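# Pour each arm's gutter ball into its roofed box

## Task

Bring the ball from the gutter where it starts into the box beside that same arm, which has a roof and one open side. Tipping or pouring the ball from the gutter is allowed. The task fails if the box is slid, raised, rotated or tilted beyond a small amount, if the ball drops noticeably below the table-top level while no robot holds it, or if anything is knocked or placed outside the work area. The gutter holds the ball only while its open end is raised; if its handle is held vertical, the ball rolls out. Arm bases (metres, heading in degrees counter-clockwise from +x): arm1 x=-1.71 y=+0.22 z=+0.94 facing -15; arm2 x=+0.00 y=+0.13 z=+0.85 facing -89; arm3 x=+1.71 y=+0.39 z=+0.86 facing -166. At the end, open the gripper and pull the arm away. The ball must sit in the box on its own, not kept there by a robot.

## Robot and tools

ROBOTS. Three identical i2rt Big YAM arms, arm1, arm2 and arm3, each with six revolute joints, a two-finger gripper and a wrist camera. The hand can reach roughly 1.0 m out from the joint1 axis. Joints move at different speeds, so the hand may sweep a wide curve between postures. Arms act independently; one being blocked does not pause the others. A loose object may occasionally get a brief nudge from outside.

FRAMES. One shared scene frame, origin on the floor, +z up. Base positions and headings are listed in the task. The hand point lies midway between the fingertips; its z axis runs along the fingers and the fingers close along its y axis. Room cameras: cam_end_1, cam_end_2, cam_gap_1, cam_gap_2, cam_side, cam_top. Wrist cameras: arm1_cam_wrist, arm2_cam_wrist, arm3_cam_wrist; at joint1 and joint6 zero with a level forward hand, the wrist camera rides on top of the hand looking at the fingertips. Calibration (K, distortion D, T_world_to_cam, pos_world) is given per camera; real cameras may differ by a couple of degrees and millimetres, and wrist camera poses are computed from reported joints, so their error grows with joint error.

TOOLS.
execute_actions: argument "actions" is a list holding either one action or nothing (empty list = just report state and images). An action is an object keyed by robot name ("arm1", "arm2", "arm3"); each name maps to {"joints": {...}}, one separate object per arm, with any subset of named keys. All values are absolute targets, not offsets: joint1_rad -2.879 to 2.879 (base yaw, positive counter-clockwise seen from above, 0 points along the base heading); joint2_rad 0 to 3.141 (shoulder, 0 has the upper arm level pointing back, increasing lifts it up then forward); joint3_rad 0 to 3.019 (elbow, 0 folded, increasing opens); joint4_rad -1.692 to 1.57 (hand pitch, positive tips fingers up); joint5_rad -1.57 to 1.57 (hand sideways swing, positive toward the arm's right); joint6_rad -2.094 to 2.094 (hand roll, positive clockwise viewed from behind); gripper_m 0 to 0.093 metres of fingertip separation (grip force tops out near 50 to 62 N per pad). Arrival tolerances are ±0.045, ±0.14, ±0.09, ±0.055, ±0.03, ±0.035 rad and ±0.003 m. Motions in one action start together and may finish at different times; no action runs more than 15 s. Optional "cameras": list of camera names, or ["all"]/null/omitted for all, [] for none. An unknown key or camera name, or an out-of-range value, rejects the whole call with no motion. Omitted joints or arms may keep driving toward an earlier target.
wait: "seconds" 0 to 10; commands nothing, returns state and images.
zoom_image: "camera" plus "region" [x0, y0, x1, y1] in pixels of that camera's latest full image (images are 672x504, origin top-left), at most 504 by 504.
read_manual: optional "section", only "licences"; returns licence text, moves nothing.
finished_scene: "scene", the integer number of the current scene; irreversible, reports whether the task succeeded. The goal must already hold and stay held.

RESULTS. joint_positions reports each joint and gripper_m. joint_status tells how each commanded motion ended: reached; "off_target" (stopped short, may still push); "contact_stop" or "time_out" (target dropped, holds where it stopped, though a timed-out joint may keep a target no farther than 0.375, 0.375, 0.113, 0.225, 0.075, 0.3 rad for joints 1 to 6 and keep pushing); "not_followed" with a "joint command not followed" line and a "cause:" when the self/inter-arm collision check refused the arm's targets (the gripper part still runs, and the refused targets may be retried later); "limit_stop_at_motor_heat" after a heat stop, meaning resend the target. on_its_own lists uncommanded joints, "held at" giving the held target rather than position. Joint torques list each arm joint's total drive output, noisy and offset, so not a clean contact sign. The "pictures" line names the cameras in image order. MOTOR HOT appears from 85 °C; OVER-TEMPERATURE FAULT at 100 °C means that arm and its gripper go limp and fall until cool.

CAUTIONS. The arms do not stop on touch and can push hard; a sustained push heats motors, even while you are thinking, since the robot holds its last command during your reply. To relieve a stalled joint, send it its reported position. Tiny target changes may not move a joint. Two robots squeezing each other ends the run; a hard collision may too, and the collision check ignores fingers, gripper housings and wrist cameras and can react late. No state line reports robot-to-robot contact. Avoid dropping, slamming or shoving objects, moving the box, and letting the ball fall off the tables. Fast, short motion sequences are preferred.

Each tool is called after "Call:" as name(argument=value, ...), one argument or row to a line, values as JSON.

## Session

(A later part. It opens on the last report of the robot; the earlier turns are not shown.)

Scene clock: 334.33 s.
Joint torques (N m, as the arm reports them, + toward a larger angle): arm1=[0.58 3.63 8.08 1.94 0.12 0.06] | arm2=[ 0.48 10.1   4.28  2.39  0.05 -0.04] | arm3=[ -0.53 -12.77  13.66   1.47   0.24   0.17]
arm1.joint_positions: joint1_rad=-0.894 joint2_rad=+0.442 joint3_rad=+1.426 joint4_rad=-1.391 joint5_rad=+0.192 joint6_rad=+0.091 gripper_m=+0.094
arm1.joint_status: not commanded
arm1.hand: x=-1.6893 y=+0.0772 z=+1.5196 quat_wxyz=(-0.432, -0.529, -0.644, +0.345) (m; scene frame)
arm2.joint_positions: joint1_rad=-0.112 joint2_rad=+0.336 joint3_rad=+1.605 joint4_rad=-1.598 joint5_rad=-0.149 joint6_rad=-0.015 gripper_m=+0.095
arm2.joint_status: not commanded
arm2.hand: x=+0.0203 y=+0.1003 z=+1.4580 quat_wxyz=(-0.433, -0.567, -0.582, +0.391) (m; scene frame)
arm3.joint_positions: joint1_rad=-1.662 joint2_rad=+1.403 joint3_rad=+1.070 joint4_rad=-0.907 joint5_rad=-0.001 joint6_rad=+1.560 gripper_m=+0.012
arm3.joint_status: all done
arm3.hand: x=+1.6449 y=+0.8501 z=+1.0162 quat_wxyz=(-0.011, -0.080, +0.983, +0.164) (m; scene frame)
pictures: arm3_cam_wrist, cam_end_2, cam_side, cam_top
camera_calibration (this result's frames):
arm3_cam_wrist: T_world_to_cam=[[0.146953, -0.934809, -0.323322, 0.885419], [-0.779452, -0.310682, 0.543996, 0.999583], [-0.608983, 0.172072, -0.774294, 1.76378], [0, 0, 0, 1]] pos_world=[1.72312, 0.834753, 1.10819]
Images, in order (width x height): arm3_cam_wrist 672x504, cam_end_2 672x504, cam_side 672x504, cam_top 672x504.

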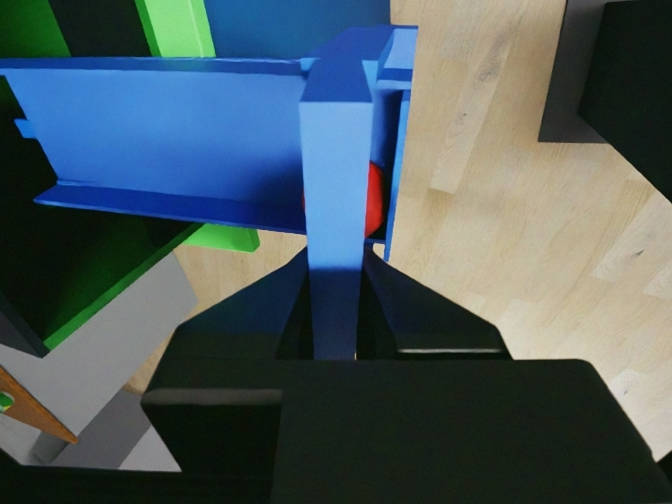

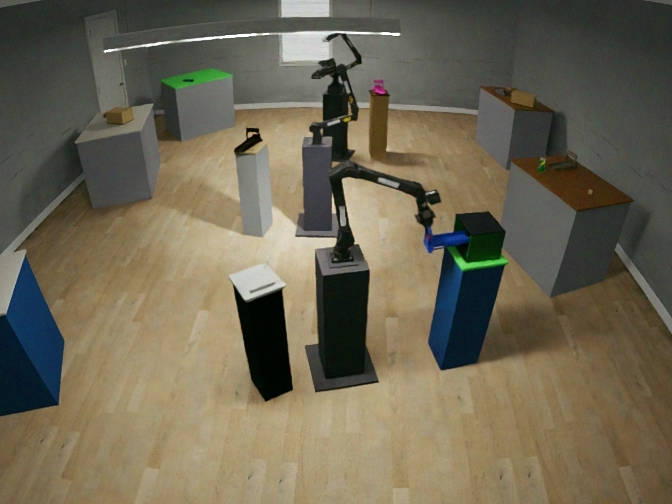

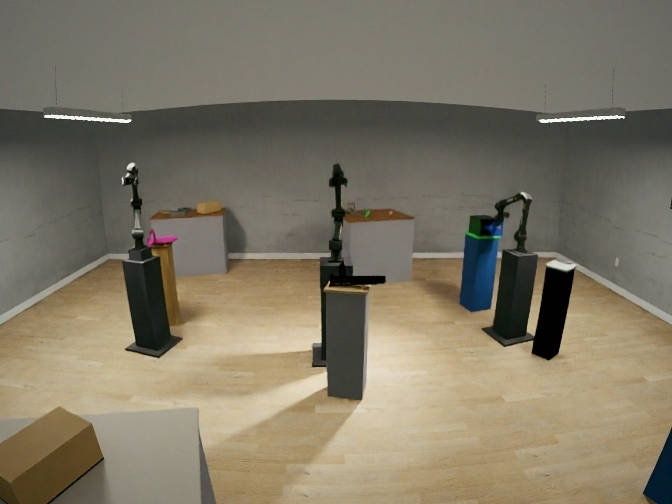

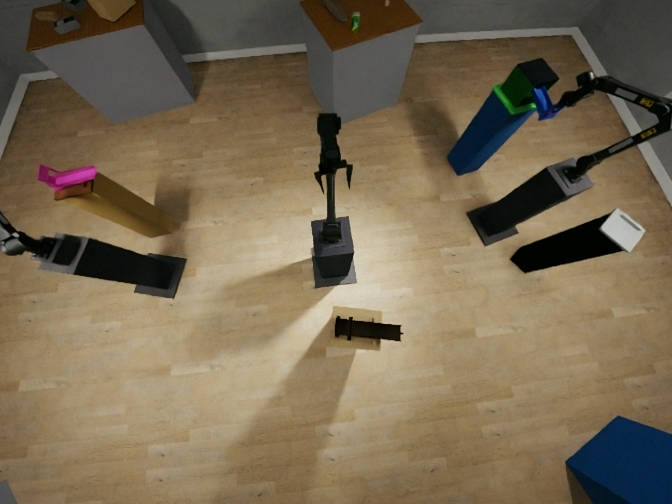

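Call:
execute_actions(
  actions=[
    {"arm3": {"joints": {"joint2_rad": 1.442, "joint3_rad": 1.267, "joint4_rad": -1.097}}},
  ],
  cameras=["arm3_cam_wrist", "cam_end_2"],
)

Call:
zoom_image(
  camera="cam_end_2",
  region=[400, 200, 500, 275],
)

Scene clock: 359.03 s.
Joint torques (N m, as the arm reports them, + toward a larger angle): arm1=[0.59 3.61 8.06 1.94 0.13 0.05] | arm2=[ 0.69 10.15  4.39  2.51  0.03 -0.04] | arm3=[ -0.43 -13.69  13.83   0.88   0.21   0.17]
arm1.joint_positions: joint1_rad=-0.894 joint2_rad=+0.442 joint3_rad=+1.426 joint4_rad=-1.391 joint5_rad=+0.192 joint6_rad=+0.091 gripper_m=+0.094
arm1.joint_status: not commanded
arm1.hand: x=-1.6893 y=+0.0772 z=+1.5196 quat_wxyz=(-0.432, -0.529, -0.644, +0.345) (m; scene frame)
arm2.joint_positions: joint1_rad=-0.112 joint2_rad=+0.336 joint3_rad=+1.605 joint4_rad=-1.598 joint5_rad=-0.149 joint6_rad=-0.015 gripper_m=+0.095
arm2.joint_status: not commanded
arm2.hand: x=+0.0203 y=+0.1003 z=+1.4580 quat_wxyz=(-0.433, -0.567, -0.582, +0.391) (m; scene frame)
arm3.joint_positions: joint1_rad=-1.662 joint2_rad=+1.454 joint3_rad=+1.209 joint4_rad=-1.093 joint5_rad=-0.001 joint6_rad=+1.560 gripper_m=+0.012
arm3.joint_status: all done
arm3.hand: x=+1.6439 y=+0.8561 z=+1.0409 quat_wxyz=(-0.008, -0.080, +0.990, +0.115) (m; scene frame)
pictures: arm3_cam_wrist, cam_end_2
camera_calibration (this result's frames):
arm3_cam_wrist: T_world_to_cam=[[0.150866, -0.961806, -0.228404, 0.816991], [-0.787692, -0.256564, 0.560103, 0.93773], [-0.597311, 0.0954113, -0.796314, 1.85063], [0, 0, 0, 1]] pos_world=[1.72079, 0.849804, 1.13506]
Images, in order (width x height): arm3_cam_wrist 672x504, cam_end_2 672x504.

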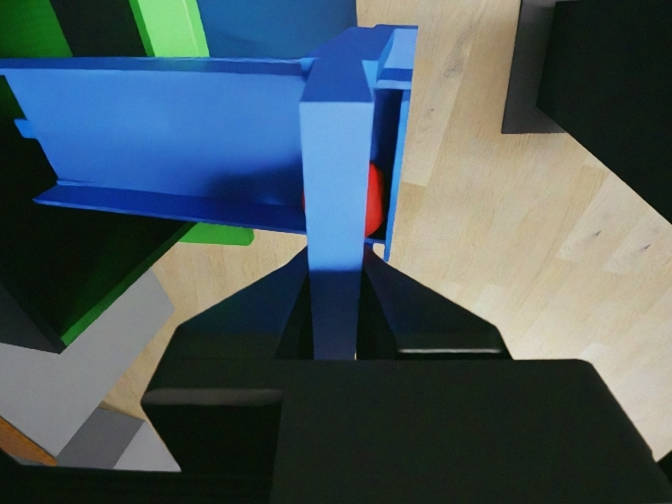

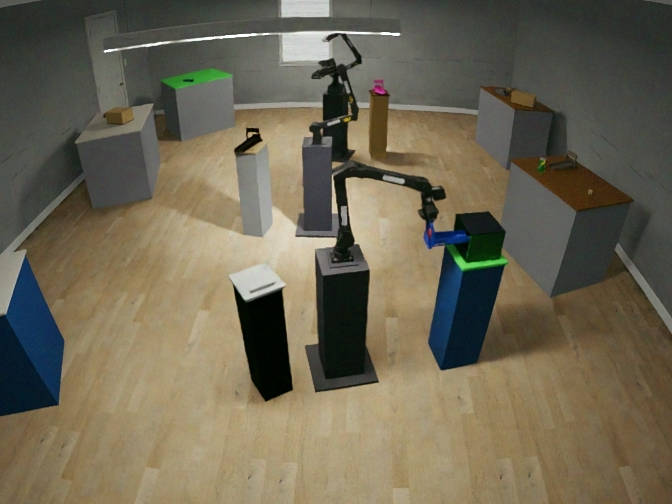

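Region (400, 200, 500, 275) of cam_end_2's 672x504 image, scaled by 5.040, with more detail than that image has; it fills the top 378 rows of this view, and the rest is white.

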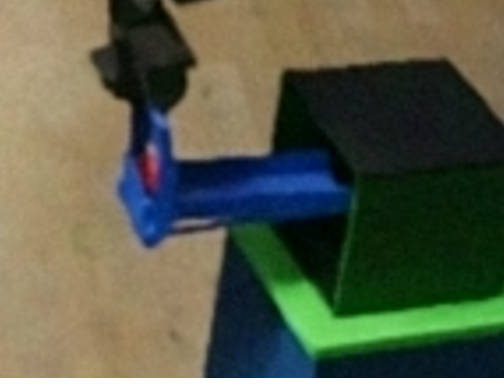

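Call:
execute_actions(
  actions=[
    {"arm3": {"joints": {"joint2_rad": 1.509, "joint3_rad": 1.408, "joint4_rad": -1.255}}},
  ],
  cameras=["arm3_cam_wrist", "cam_end_2"],
)

Call:
zoom_image(
  camera="cam_end_2",
  region=[400, 200, 500, 275],
)

Scene clock: 364.27 s.
Joint torques (N m, as the arm reports them, + toward a larger angle): arm1=[0.6  3.58 8.06 1.94 0.13 0.05] | arm2=[ 0.93 10.22  4.38  2.54  0.01 -0.05] | arm3=[ -0.2  -15.06  14.01   0.63   0.25   0.18]
arm1.joint_positions: joint1_rad=-0.894 joint2_rad=+0.442 joint3_rad=+1.426 joint4_rad=-1.391 joint5_rad=+0.192 joint6_rad=+0.091 gripper_m=+0.094
arm1.joint_status: not commanded
arm1.hand: x=-1.6893 y=+0.0772 z=+1.5196 quat_wxyz=(-0.432, -0.529, -0.644, +0.345) (m; scene frame)
arm2.joint_positions: joint1_rad=-0.112 joint2_rad=+0.336 joint3_rad=+1.605 joint4_rad=-1.598 joint5_rad=-0.149 joint6_rad=-0.015 gripper_m=+0.095
arm2.joint_status: not commanded
arm2.hand: x=+0.0203 y=+0.1003 z=+1.4580 quat_wxyz=(-0.433, -0.567, -0.582, +0.391) (m; scene frame)
arm3.joint_positions: joint1_rad=-1.662 joint2_rad=+1.521 joint3_rad=+1.347 joint4_rad=-1.250 joint5_rad=-0.001 joint6_rad=+1.560 gripper_m=+0.012
arm3.joint_status: all done
arm3.hand: x=+1.6423 y=+0.8665 z=+1.0608 quat_wxyz=(-0.005, -0.080, +0.994, +0.072) (m; scene frame)
pictures: arm3_cam_wrist, cam_end_2
camera_calibration (this result's frames):
arm3_cam_wrist: T_world_to_cam=[[0.153114, -0.977701, -0.143726, 0.752045], [-0.795039, -0.208254, 0.569686, 0.888007], [-0.586914, 0.0270406, -0.809198, 1.92037], [0, 0, 0, 1]] pos_world=[1.71794, 0.868279, 1.15616]
Images, in order (width x height): arm3_cam_wrist 672x504, cam_end_2 672x504.

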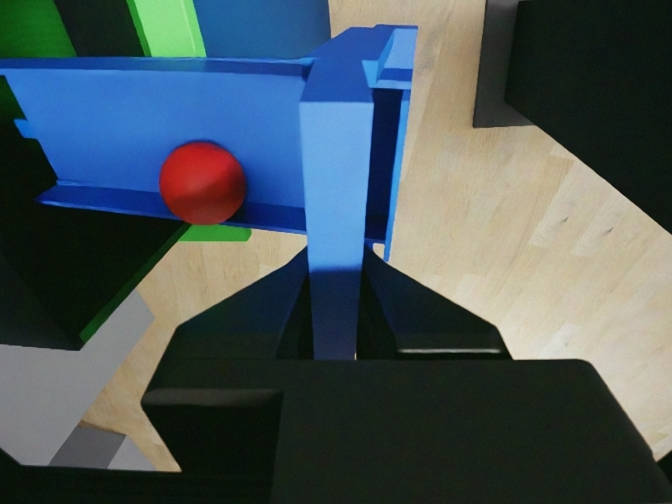

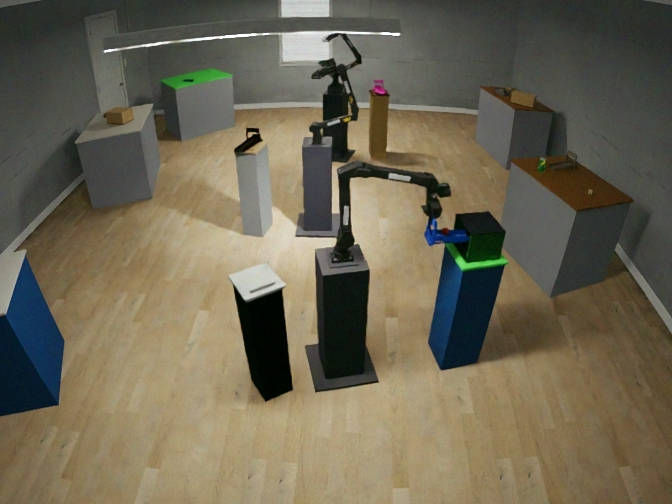

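Region (400, 200, 500, 275) of cam_end_2's 672x504 image, scaled by 5.040, with more detail than that image has; it fills the top 378 rows of this view, and the rest is white.

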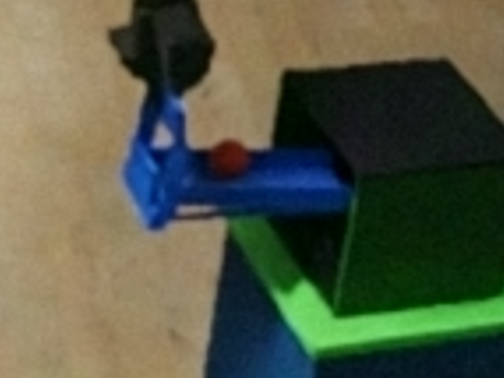

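The ball is rolling. Let me check the state.

Call:
execute_actions(
  actions=[],
  cameras=["arm3_cam_wrist", "cam_end_2", "cam_side"],
)

Call:
zoom_image(
  camera="cam_end_2",
  region=[400, 200, 500, 275],
)

Call:
zoom_image(
  camera="cam_side",
  region=[460, 205, 520, 250],
)

Scene clock: 368.20 s.
Joint torques (N m, as the arm reports them, + toward a larger angle): arm1=[0.52 3.59 8.06 1.91 0.12 0.06] | arm2=[ 0.52 10.11  4.42  2.51  0.03 -0.06] | arm3=[ -0.39 -15.21  14.01   0.58   0.25   0.17]
arm1.joint_positions: joint1_rad=-0.894 joint2_rad=+0.442 joint3_rad=+1.426 joint4_rad=-1.391 joint5_rad=+0.192 joint6_rad=+0.091 gripper_m=+0.094
arm1.joint_status: not commanded
arm1.hand: x=-1.6893 y=+0.0772 z=+1.5196 quat_wxyz=(-0.432, -0.529, -0.644, +0.345) (m; scene frame)
arm2.joint_positions: joint1_rad=-0.112 joint2_rad=+0.336 joint3_rad=+1.605 joint4_rad=-1.598 joint5_rad=-0.149 joint6_rad=-0.015 gripper_m=+0.095
arm2.joint_status: not commanded
arm2.hand: x=+0.0203 y=+0.1003 z=+1.4580 quat_wxyz=(-0.433, -0.567, -0.582, +0.391) (m; scene frame)
arm3.joint_positions: joint1_rad=-1.662 joint2_rad=+1.521 joint3_rad=+1.347 joint4_rad=-1.251 joint5_rad=-0.001 joint6_rad=+1.560 gripper_m=+0.012
arm3.joint_status: all done
arm3.hand: x=+1.6424 y=+0.8663 z=+1.0608 quat_wxyz=(-0.005, -0.080, +0.994, +0.072) (m; scene frame)
pictures: arm3_cam_wrist, cam_end_2, cam_side
camera_calibration (this result's frames):
arm3_cam_wrist: T_world_to_cam=[[0.153129, -0.977809, -0.142971, 0.751126], [-0.795105, -0.207824, 0.569752, 0.88767], [-0.586821, 0.026431, -0.809285, 1.92084], [0, 0, 0, 1]] pos_world=[1.71796, 0.868167, 1.15614]
Images, in order (width x height): arm3_cam_wrist 672x504, cam_end_2 672x504, cam_side 672x504.

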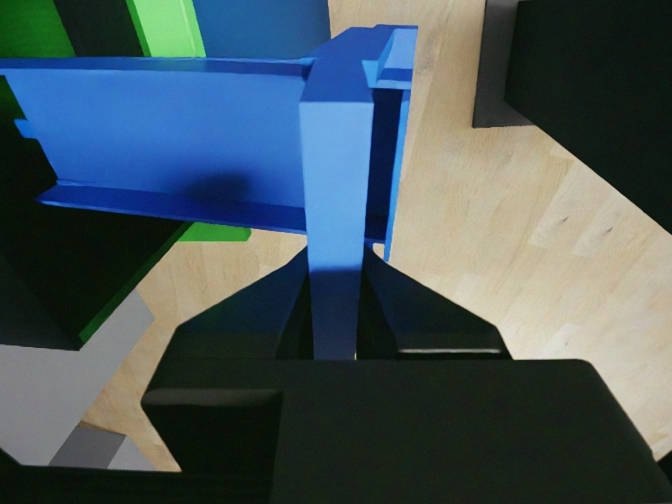

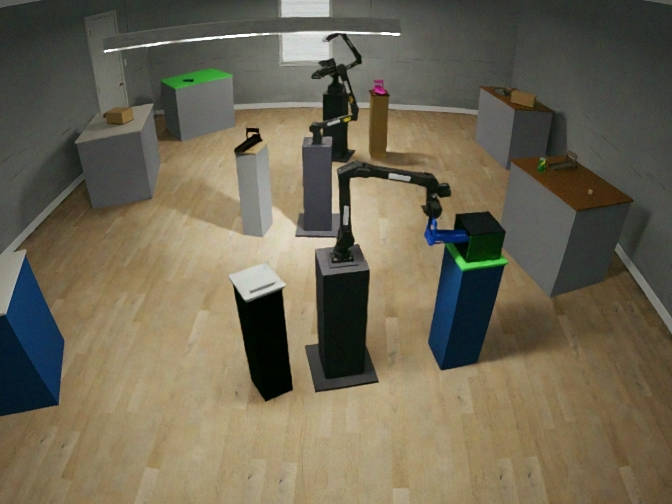

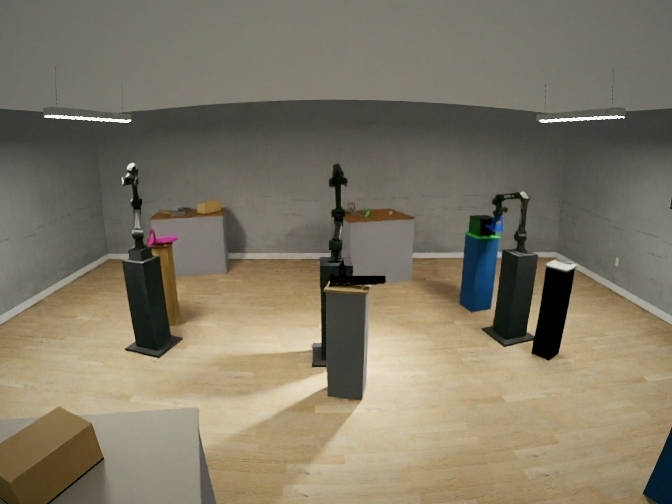

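Region (400, 200, 500, 275) of cam_end_2's 672x504 image, scaled by 5.040, with more detail than that image has; it fills the top 378 rows of this view, and the rest is white.

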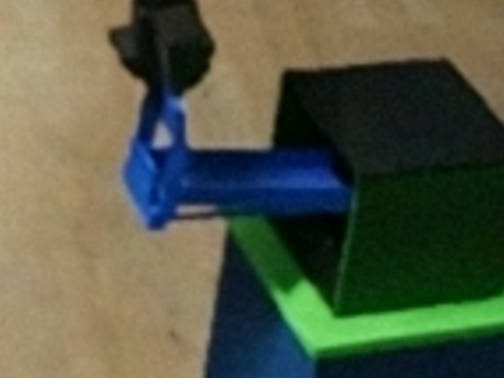

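Region (460, 205, 520, 250) of cam_side's 672x504 image, scaled by 8.400, with more detail than that image has; it fills the top 378 rows of this view, and the rest is white.

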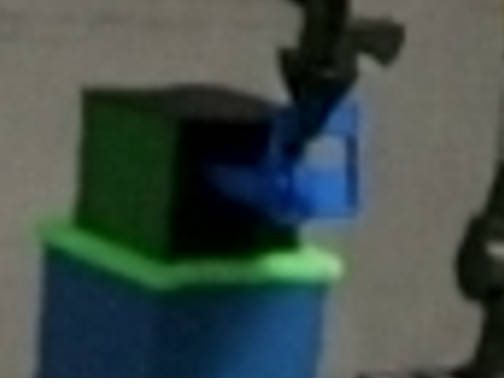

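Call:
execute_actions(
  actions=[
    {"arm3": {"joints": {"joint2_rad": 1.37, "joint3_rad": 1.245, "joint4_rad": -1.255}}},
  ],
  cameras=["arm3_cam_wrist", "cam_end_2"],
)

Call:
zoom_image(
  camera="cam_end_2",
  region=[400, 200, 500, 275],
)

Scene clock: 382.90 s.
Joint torques (N m, as the arm reports them, + toward a larger angle): arm1=[0.51 3.63 8.06 1.94 0.13 0.06] | arm2=[ 0.63 10.48  4.48  2.56  0.04 -0.05] | arm3=[ -0.52 -11.15   9.29   0.77   0.22   0.17]
arm1.joint_positions: joint1_rad=-0.894 joint2_rad=+0.442 joint3_rad=+1.426 joint4_rad=-1.391 joint5_rad=+0.192 joint6_rad=+0.091 gripper_m=+0.094
arm1.joint_status: not commanded
arm1.hand: x=-1.6893 y=+0.0772 z=+1.5196 quat_wxyz=(-0.432, -0.529, -0.644, +0.345) (m; scene frame)
arm2.joint_positions: joint1_rad=-0.112 joint2_rad=+0.336 joint3_rad=+1.605 joint4_rad=-1.598 joint5_rad=-0.149 joint6_rad=-0.015 gripper_m=+0.095
arm2.joint_status: not commanded
arm2.hand: x=+0.0203 y=+0.1003 z=+1.4580 quat_wxyz=(-0.433, -0.567, -0.582, +0.391) (m; scene frame)
arm3.joint_positions: joint1_rad=-1.662 joint2_rad=+1.369 joint3_rad=+1.243 joint4_rad=-1.256 joint5_rad=-0.001 joint6_rad=+1.560 gripper_m=+0.012
arm3.joint_status: all done
arm3.hand: x=+1.6491 y=+0.8213 z=+1.0836 quat_wxyz=(-0.006, -0.080, +0.992, +0.093) (m; scene frame)
pictures: arm3_cam_wrist, cam_end_2
camera_calibration (this result's frames):
arm3_cam_wrist: T_world_to_cam=[[0.152177, -0.971006, -0.184363, 0.750204], [-0.791514, -0.231442, 0.565632, 0.888647], [-0.591902, 0.0598501, -0.803785, 1.91945], [0, 0, 0, 1]] pos_world=[1.72534, 0.819244, 1.17849]
Images, in order (width x height): arm3_cam_wrist 672x504, cam_end_2 672x504.

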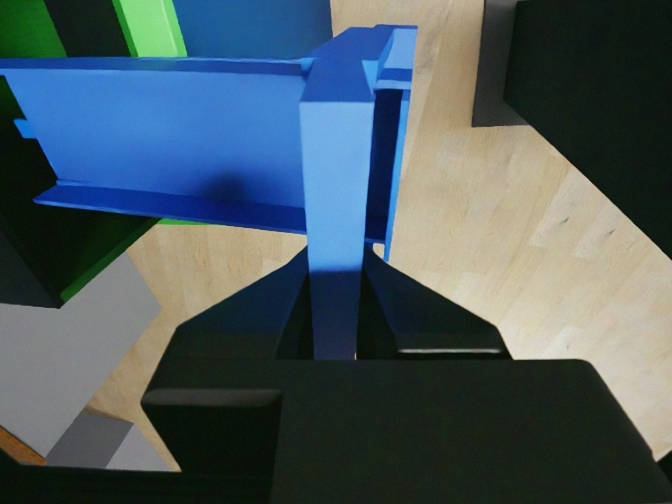

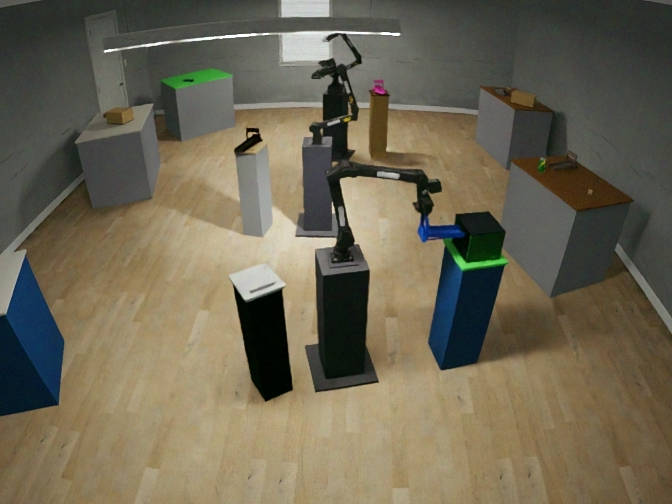

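Region (400, 200, 500, 275) of cam_end_2's 672x504 image, scaled by 5.040, with more detail than that image has; it fills the top 378 rows of this view, and the rest is white.

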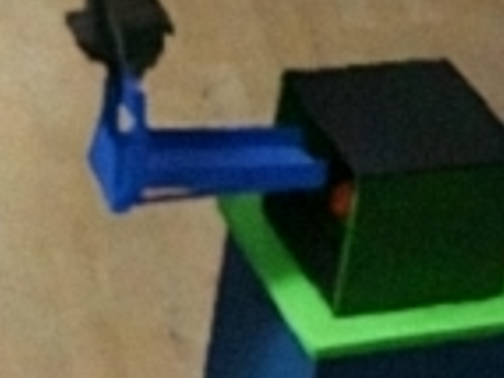

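Call:
execute_actions(
  actions=[
    {"arm3": {"joints": {"joint2_rad": 1.287, "joint3_rad": 1.114, "joint4_rad": -1.25}}},
  ],
  cameras=["cam_end_2"],
)

Call:
zoom_image(
  camera="cam_end_2",
  region=[400, 200, 500, 275],
)

Scene clock: 400.27 s.
Joint torques (N m, as the arm reports them, + toward a larger angle): arm1=[0.64 3.63 8.06 1.94 0.12 0.06] | arm2=[ 0.62 10.26  4.31  2.42  0.01 -0.04] | arm3=[ -0.3  -11.06   9.46   0.94   0.25   0.18]
arm1.joint_positions: joint1_rad=-0.894 joint2_rad=+0.442 joint3_rad=+1.426 joint4_rad=-1.391 joint5_rad=+0.192 joint6_rad=+0.091 gripper_m=+0.094
arm1.joint_status: not commanded
arm1.hand: x=-1.6893 y=+0.0772 z=+1.5196 quat_wxyz=(-0.432, -0.529, -0.644, +0.345) (m; scene frame)
arm2.joint_positions: joint1_rad=-0.112 joint2_rad=+0.336 joint3_rad=+1.605 joint4_rad=-1.598 joint5_rad=-0.149 joint6_rad=-0.015 gripper_m=+0.095
arm2.joint_status: not commanded
arm2.hand: x=+0.0203 y=+0.1003 z=+1.4580 quat_wxyz=(-0.433, -0.567, -0.582, +0.391) (m; scene frame)
arm3.joint_positions: joint1_rad=-1.662 joint2_rad=+1.297 joint3_rad=+1.108 joint4_rad=-1.255 joint5_rad=-0.001 joint6_rad=+1.560 gripper_m=+0.012
arm3.joint_status: all done
arm3.hand: x=+1.6561 y=+0.7756 z=+1.0561 quat_wxyz=(-0.004, -0.080, +0.995, +0.063) (m; scene frame)
pictures: cam_end_2
Images, in order (width x height): cam_end_2 672x504.

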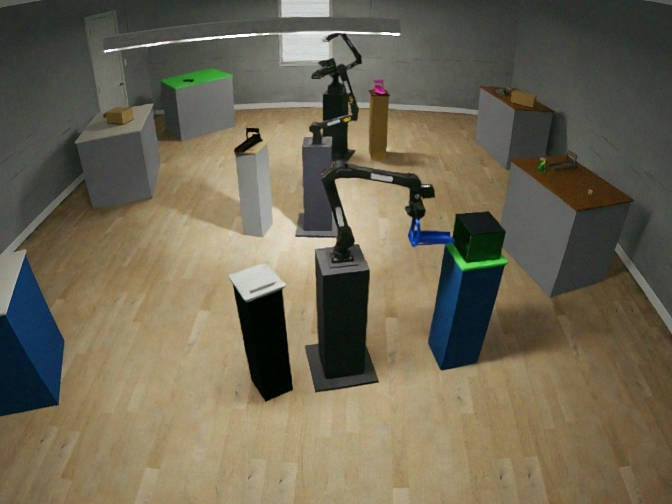

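Region (400, 200, 500, 275) of cam_end_2's 672x504 image, scaled by 5.040, with more detail than that image has; it fills the top 378 rows of this view, and the rest is white.

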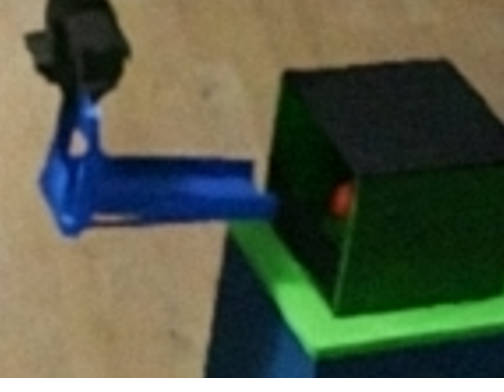

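Call:
execute_actions(
  actions=[
    {"arm3": {"joints": {"joint1_rad": 1.52, "joint2_rad": 1.1, "joint3_rad": 1.2, "joint4_rad": -1.5, "joint5_rad": -0.32, "joint6_rad": -0.43}}},
  ],
  cameras=["arm3_cam_wrist", "cam_end_2", "cam_side"],
)

Scene clock: 418.97 s.
Joint torques (N m, as the arm reports them, + toward a larger angle): arm1=[0.56 3.56 8.07 1.94 0.13 0.05] | arm2=[ 0.94 10.06  4.37  2.59  0.04 -0.05] | arm3=[-0.53 -8.35 12.9   0.57 -0.32 -0.08]
arm1.joint_positions: joint1_rad=-0.894 joint2_rad=+0.442 joint3_rad=+1.426 joint4_rad=-1.391 joint5_rad=+0.192 joint6_rad=+0.091 gripper_m=+0.094
arm1.joint_status: not commanded
arm1.hand: x=-1.6893 y=+0.0772 z=+1.5196 quat_wxyz=(-0.432, -0.529, -0.644, +0.345) (m; scene frame)
arm2.joint_positions: joint1_rad=-0.112 joint2_rad=+0.336 joint3_rad=+1.605 joint4_rad=-1.598 joint5_rad=-0.149 joint6_rad=-0.015 gripper_m=+0.095
arm2.joint_status: not commanded
arm2.hand: x=+0.0203 y=+0.1003 z=+1.4580 quat_wxyz=(-0.433, -0.567, -0.582, +0.391) (m; scene frame)
arm3.joint_positions: joint1_rad=+1.519 joint2_rad=+1.113 joint3_rad=+1.155 joint4_rad=-1.493 joint5_rad=-0.317 joint6_rad=-0.419 gripper_m=+0.012
arm3.joint_status: all done
arm3.hand: x=+1.8280 y=+0.0795 z=+1.1400 quat_wxyz=(-0.161, -0.447, -0.878, -0.052) (m; scene frame)
pictures: arm3_cam_wrist, cam_end_2, cam_side
camera_calibration (this result's frames):
arm3_cam_wrist: T_world_to_cam=[[-0.772341, -0.589779, -0.235904, 1.73155], [-0.63362, 0.689062, 0.351737, 0.708625], [-0.0448946, 0.421134, -0.905887, 1.20281], [0, 0, 0, 1]] pos_world=[1.84035, 0.0264049, 1.24884]
Images, in order (width x height): arm3_cam_wrist 672x504, cam_end_2 672x504, cam_side 672x504.

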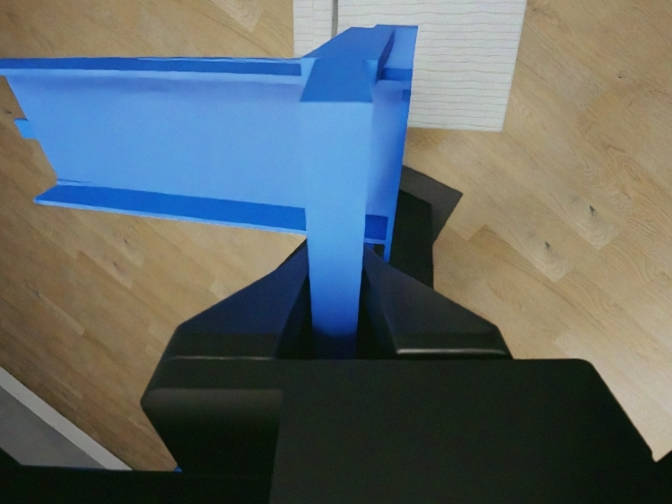

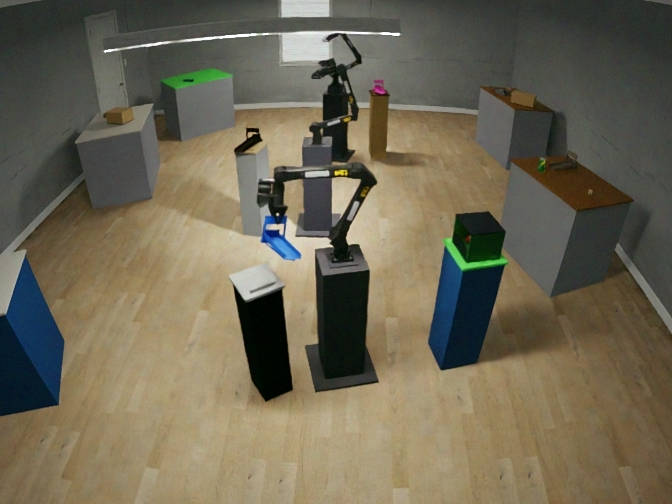

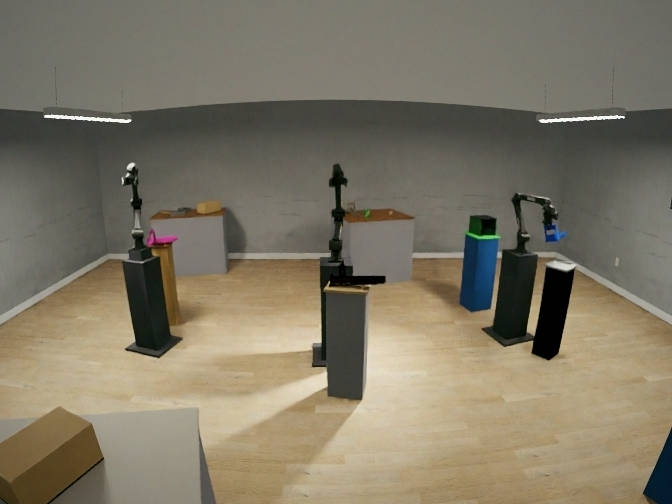

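Call:
execute_actions(
  actions=[
    {"arm3": {"joints": {"joint2_rad": 1.74, "joint3_rad": 1.67, "joint4_rad": -1.56}}},
  ],
  cameras=["arm3_cam_wrist", "cam_end_2", "cam_side"],
)

Call:
zoom_image(
  camera="cam_end_2",
  region=[190, 170, 370, 310],
)

Scene clock: 424.20 s.
Joint torques (N m, as the arm reports them, + toward a larger angle): arm1=[0.53 3.6  8.07 1.94 0.12 0.05] | arm2=[ 0.59 10.61  4.4   2.49  0.02 -0.03] | arm3=[ -0.43 -19.09  13.55   0.22  -0.34  -0.07]
arm1.joint_positions: joint1_rad=-0.894 joint2_rad=+0.442 joint3_rad=+1.426 joint4_rad=-1.391 joint5_rad=+0.192 joint6_rad=+0.091 gripper_m=+0.094
arm1.joint_status: not commanded
arm1.hand: x=-1.6893 y=+0.0772 z=+1.5196 quat_wxyz=(-0.432, -0.529, -0.644, +0.345) (m; scene frame)
arm2.joint_positions: joint1_rad=-0.112 joint2_rad=+0.336 joint3_rad=+1.605 joint4_rad=-1.598 joint5_rad=-0.149 joint6_rad=-0.015 gripper_m=+0.095
arm2.joint_status: not commanded
arm2.hand: x=+0.0203 y=+0.1003 z=+1.4580 quat_wxyz=(-0.433, -0.567, -0.582, +0.391) (m; scene frame)
arm3.joint_positions: joint1_rad=+1.519 joint2_rad=+1.756 joint3_rad=+1.610 joint4_rad=-1.560 joint5_rad=-0.317 joint6_rad=-0.421 gripper_m=+0.012
arm3.joint_status: all done
arm3.hand: x=+1.8619 y=-0.0964 z=+1.0591 quat_wxyz=(-0.083, -0.464, -0.869, -0.150) (m; scene frame)
pictures: arm3_cam_wrist, cam_end_2, cam_side
camera_calibration (this result's frames):
arm3_cam_wrist: T_world_to_cam=[[-0.784985, -0.51979, -0.337072, 1.77234], [-0.613399, 0.575854, 0.540494, 0.631364], [-0.0868392, 0.631039, -0.770875, 1.16039], [0, 0, 0, 1]] pos_world=[1.8793, -0.174582, 1.15067]
Images, in order (width x height): arm3_cam_wrist 672x504, cam_end_2 672x504, cam_side 672x504.

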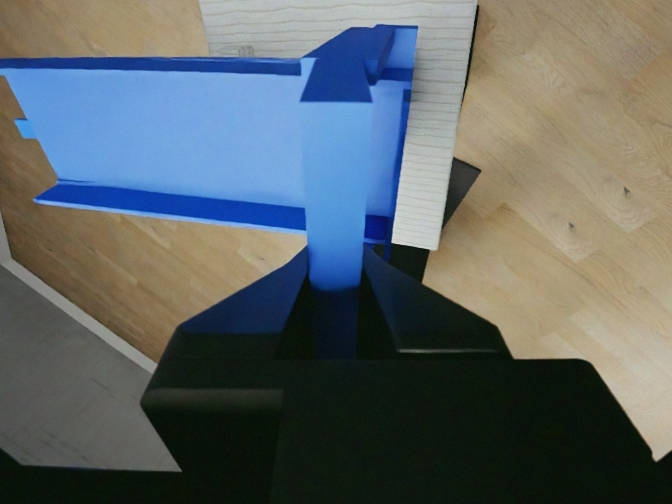

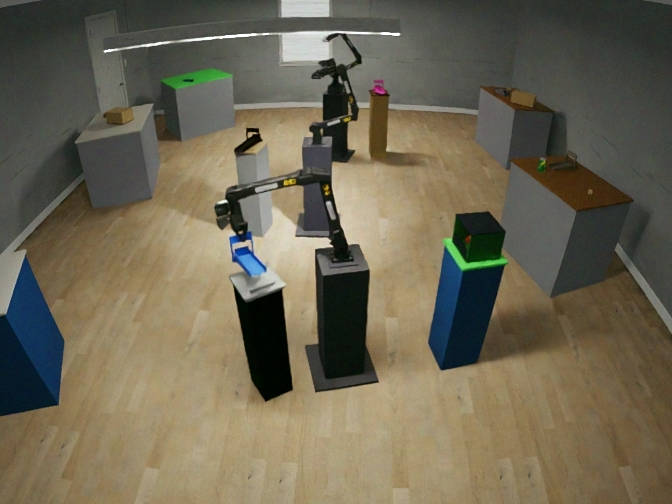

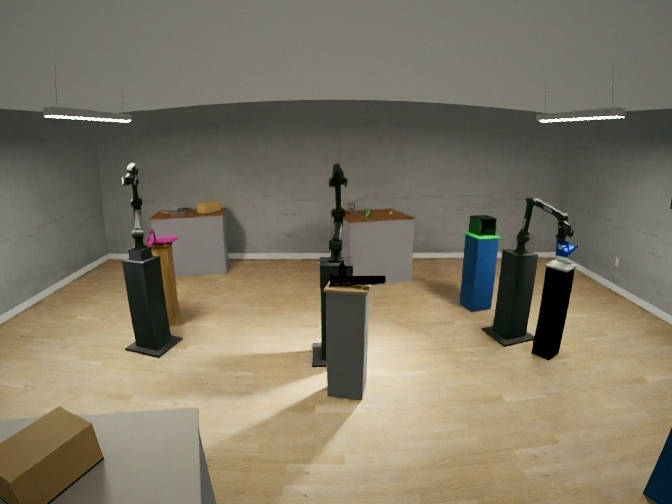

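Region (190, 170, 370, 310) of cam_end_2's 672x504 image, scaled by 2.800, with more detail than that image has.

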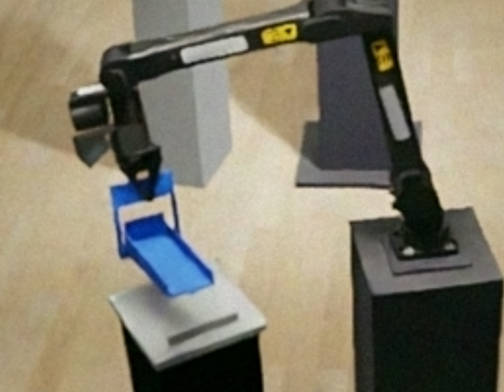

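Call:
execute_actions(
  actions=[
    {"arm3": {"joints": {"joint2_rad": 1.765, "joint3_rad": 1.41, "joint4_rad": -1.345}}},
  ],
  cameras=["arm3_cam_wrist", "cam_end_2", "cam_side"],
)

Call:
zoom_image(
  camera="cam_end_2",
  region=[190, 170, 370, 310],
)

Call:
zoom_image(
  camera="cam_side",
  region=[500, 200, 620, 290],
)

Scene clock: 430.50 s.
Joint torques (N m, as the arm reports them, + toward a larger angle): arm1=[0.53 3.57 8.06 1.93 0.13 0.06] | arm2=[ 0.89 10.05  4.37  2.51  0.02 -0.06] | arm3=[ -0.4  -18.92   8.93   0.52  -0.35  -0.07]
arm1.joint_positions: joint1_rad=-0.894 joint2_rad=+0.442 joint3_rad=+1.426 joint4_rad=-1.391 joint5_rad=+0.192 joint6_rad=+0.091 gripper_m=+0.094
arm1.joint_status: not commanded
arm1.hand: x=-1.6893 y=+0.0772 z=+1.5196 quat_wxyz=(-0.432, -0.529, -0.644, +0.345) (m; scene frame)
arm2.joint_positions: joint1_rad=-0.112 joint2_rad=+0.336 joint3_rad=+1.605 joint4_rad=-1.598 joint5_rad=-0.149 joint6_rad=-0.015 gripper_m=+0.095
arm2.joint_status: not commanded
arm2.hand: x=+0.0203 y=+0.1003 z=+1.4580 quat_wxyz=(-0.433, -0.567, -0.582, +0.391) (m; scene frame)
arm3.joint_positions: joint1_rad=+1.519 joint2_rad=+1.780 joint3_rad=+1.398 joint4_rad=-1.352 joint5_rad=-0.317 joint6_rad=-0.421 gripper_m=+0.012
arm3.joint_status: all done
arm3.hand: x=+1.8580 y=-0.0755 z=+0.9699 quat_wxyz=(-0.074, -0.465, -0.867, -0.161) (m; scene frame)
pictures: arm3_cam_wrist, cam_end_2, cam_side
camera_calibration (this result's frames):
arm3_cam_wrist: T_world_to_cam=[[-0.786855, -0.510549, -0.346697, 1.76358], [-0.610362, 0.560787, 0.559442, 0.639968], [-0.0911993, 0.651811, -0.752878, 1.07033], [0, 0, 0, 1]] pos_world=[1.8759, -0.156145, 1.05923]
Images, in order (width x height): arm3_cam_wrist 672x504, cam_end_2 672x504, cam_side 672x504.

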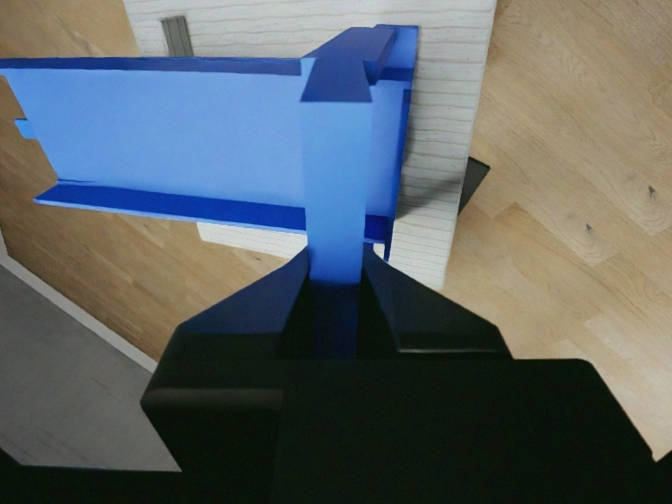

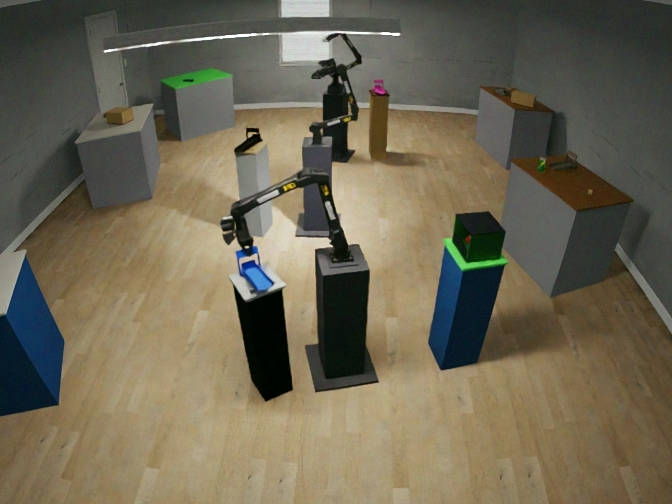

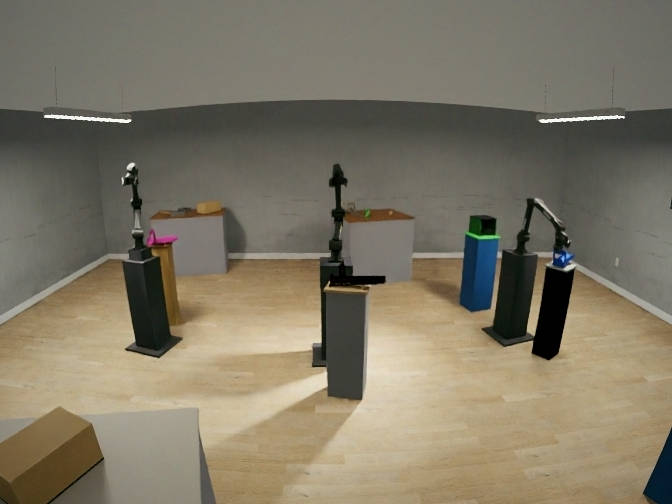

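Region (190, 170, 370, 310) of cam_end_2's 672x504 image, scaled by 2.800, with more detail than that image has.

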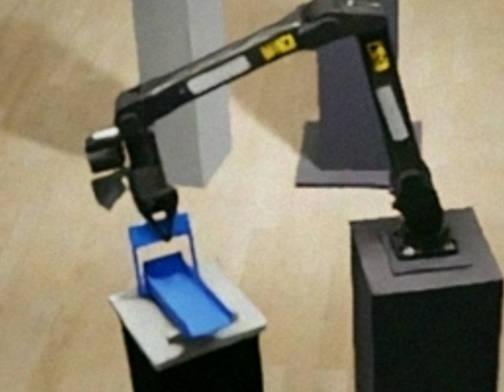

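Region (500, 200, 620, 290) of cam_side's 672x504 image, scaled by 4.200, with more detail than that image has; it fills the top 378 rows of this view, and the rest is white.

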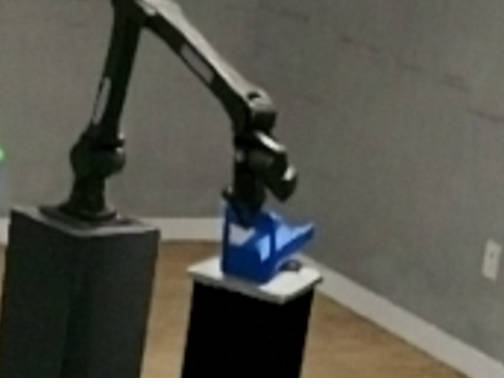

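The gutter is back on its table at the grasp pose. Release it.

Call:
execute_actions(
  actions=[
    {"arm3": {"joints": {"gripper_m": 0.08}}},
  ],
  cameras=["arm3_cam_wrist", "cam_end_2"],
)

Call:
execute_actions(
  actions=[
    {"arm3": {"joints": {"joint2_rad": 1.74, "joint3_rad": 1.75, "joint4_rad": -1.6}}},
  ],
  cameras=["arm3_cam_wrist", "cam_end_2", "cam_side"],
)

Call:
zoom_image(
  camera="cam_end_2",
  region=[190, 150, 520, 400],
)

Scene clock: 436.10 s.
Joint torques (N m, as the arm reports them, + toward a larger angle): arm1=[0.54 3.62 8.06 1.93 0.13 0.06] | arm2=[ 0.96 10.31  4.36  2.38  0.05 -0.05] | arm3=[ -0.18 -17.81   8.96   0.61  -0.3   -0.07]
arm1.joint_positions: joint1_rad=-0.894 joint2_rad=+0.442 joint3_rad=+1.426 joint4_rad=-1.391 joint5_rad=+0.192 joint6_rad=+0.091 gripper_m=+0.094
arm1.joint_status: not commanded
arm1.hand: x=-1.6893 y=+0.0772 z=+1.5196 quat_wxyz=(-0.432, -0.529, -0.644, +0.345) (m; scene frame)
arm2.joint_positions: joint1_rad=-0.112 joint2_rad=+0.336 joint3_rad=+1.605 joint4_rad=-1.598 joint5_rad=-0.149 joint6_rad=-0.015 gripper_m=+0.095
arm2.joint_status: not commanded
arm2.hand: x=+0.0203 y=+0.1003 z=+1.4580 quat_wxyz=(-0.433, -0.567, -0.582, +0.391) (m; scene frame)
arm3.joint_positions: joint1_rad=+1.519 joint2_rad=+1.778 joint3_rad=+1.398 joint4_rad=-1.352 joint5_rad=-0.318 joint6_rad=-0.421 gripper_m=+0.080
arm3.joint_status: all done
arm3.hand: x=+1.8582 y=-0.0755 z=+0.9712 quat_wxyz=(-0.076, -0.465, -0.867, -0.160) (m; scene frame)
pictures: arm3_cam_wrist, cam_end_2
camera_calibration (this result's frames):
arm3_cam_wrist: T_world_to_cam=[[-0.786391, -0.511237, -0.346736, 1.76329], [-0.611158, 0.562247, 0.557104, 0.643236], [-0.0898608, 0.650012, -0.754592, 1.07038], [0, 0, 0, 1]] pos_world=[1.87594, -0.155958, 1.06074]
Images, in order (width x height): arm3_cam_wrist 672x504, cam_end_2 672x504.

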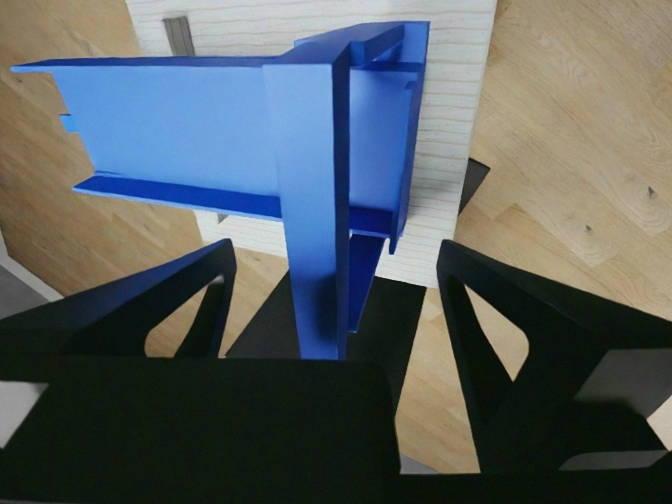

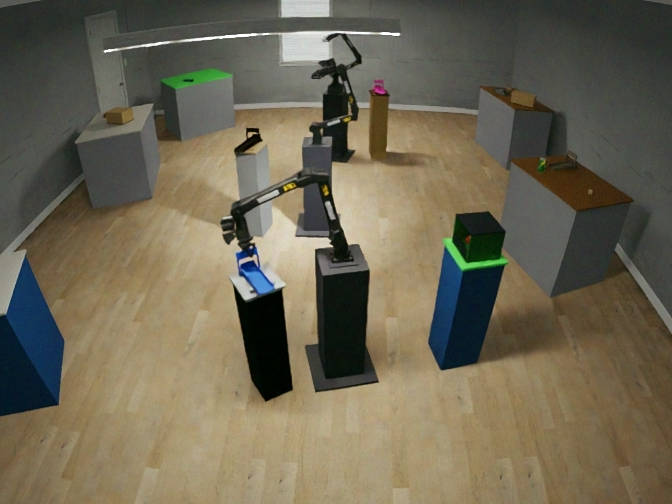

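Scene clock: 437.23 s.
Joint torques (N m, as the arm reports them, + toward a larger angle): arm1=[0.56 3.54 8.06 1.93 0.12 0.06] | arm2=[ 0.46 10.23  4.38  2.47  0.01 -0.04] | arm3=[ -0.42 -16.33  12.06   0.21  -0.28  -0.05]
arm1.joint_positions: joint1_rad=-0.894 joint2_rad=+0.442 joint3_rad=+1.426 joint4_rad=-1.391 joint5_rad=+0.192 joint6_rad=+0.091 gripper_m=+0.094
arm1.joint_status: not commanded
arm1.hand: x=-1.6893 y=+0.0772 z=+1.5196 quat_wxyz=(-0.432, -0.529, -0.644, +0.345) (m; scene frame)
arm2.joint_positions: joint1_rad=-0.112 joint2_rad=+0.336 joint3_rad=+1.605 joint4_rad=-1.598 joint5_rad=-0.149 joint6_rad=-0.015 gripper_m=+0.095
arm2.joint_status: not commanded
arm2.hand: x=+0.0203 y=+0.1003 z=+1.4580 quat_wxyz=(-0.433, -0.567, -0.582, +0.391) (m; scene frame)
arm3.joint_positions: joint1_rad=+1.519 joint2_rad=+1.730 joint3_rad=+1.712 joint4_rad=-1.592 joint5_rad=-0.318 joint6_rad=-0.421 gripper_m=+0.080
arm3.joint_status: all done
arm3.hand: x=+1.8652 y=-0.1132 z=+1.1094 quat_wxyz=(-0.113, -0.458, -0.874, -0.113) (m; scene frame)
pictures: arm3_cam_wrist, cam_end_2, cam_side
camera_calibration (this result's frames):
arm3_cam_wrist: T_world_to_cam=[[-0.779073, -0.549715, -0.301429, 1.72915], [-0.622836, 0.623768, 0.472217, 0.714651], [-0.0715629, 0.555632, -0.828343, 1.2368], [0, 0, 0, 1]] pos_world=[1.88076, -0.182438, 1.20824]
Images, in order (width x height): arm3_cam_wrist 672x504, cam_end_2 672x504, cam_side 672x504.

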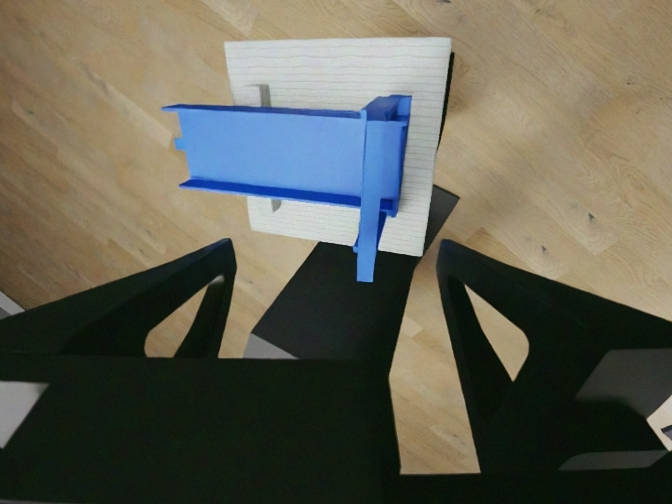

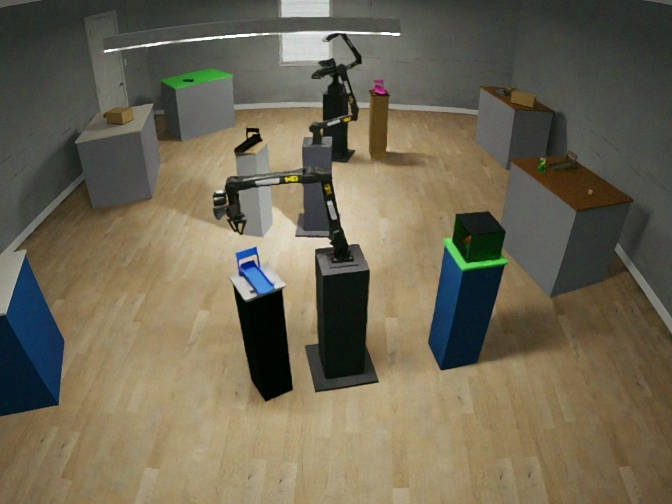

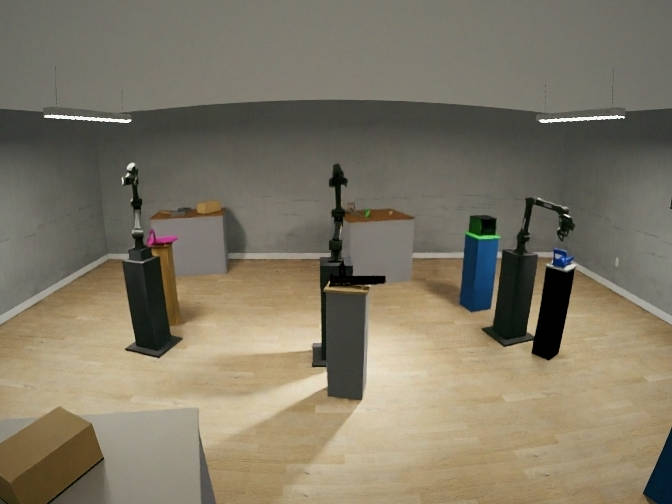

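Region (190, 150, 520, 400) of cam_end_2's 672x504 image, scaled by 1.527, with more detail than that image has; it fills the top 382 rows of this view, and the rest is white.

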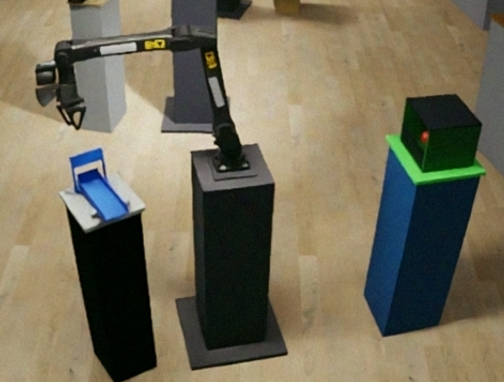

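The ball is in the box, the gutter rests on its table, and the arm is clear.

Call:
finished_scene(
  scene=2,
)

The scene is finished: the task was done.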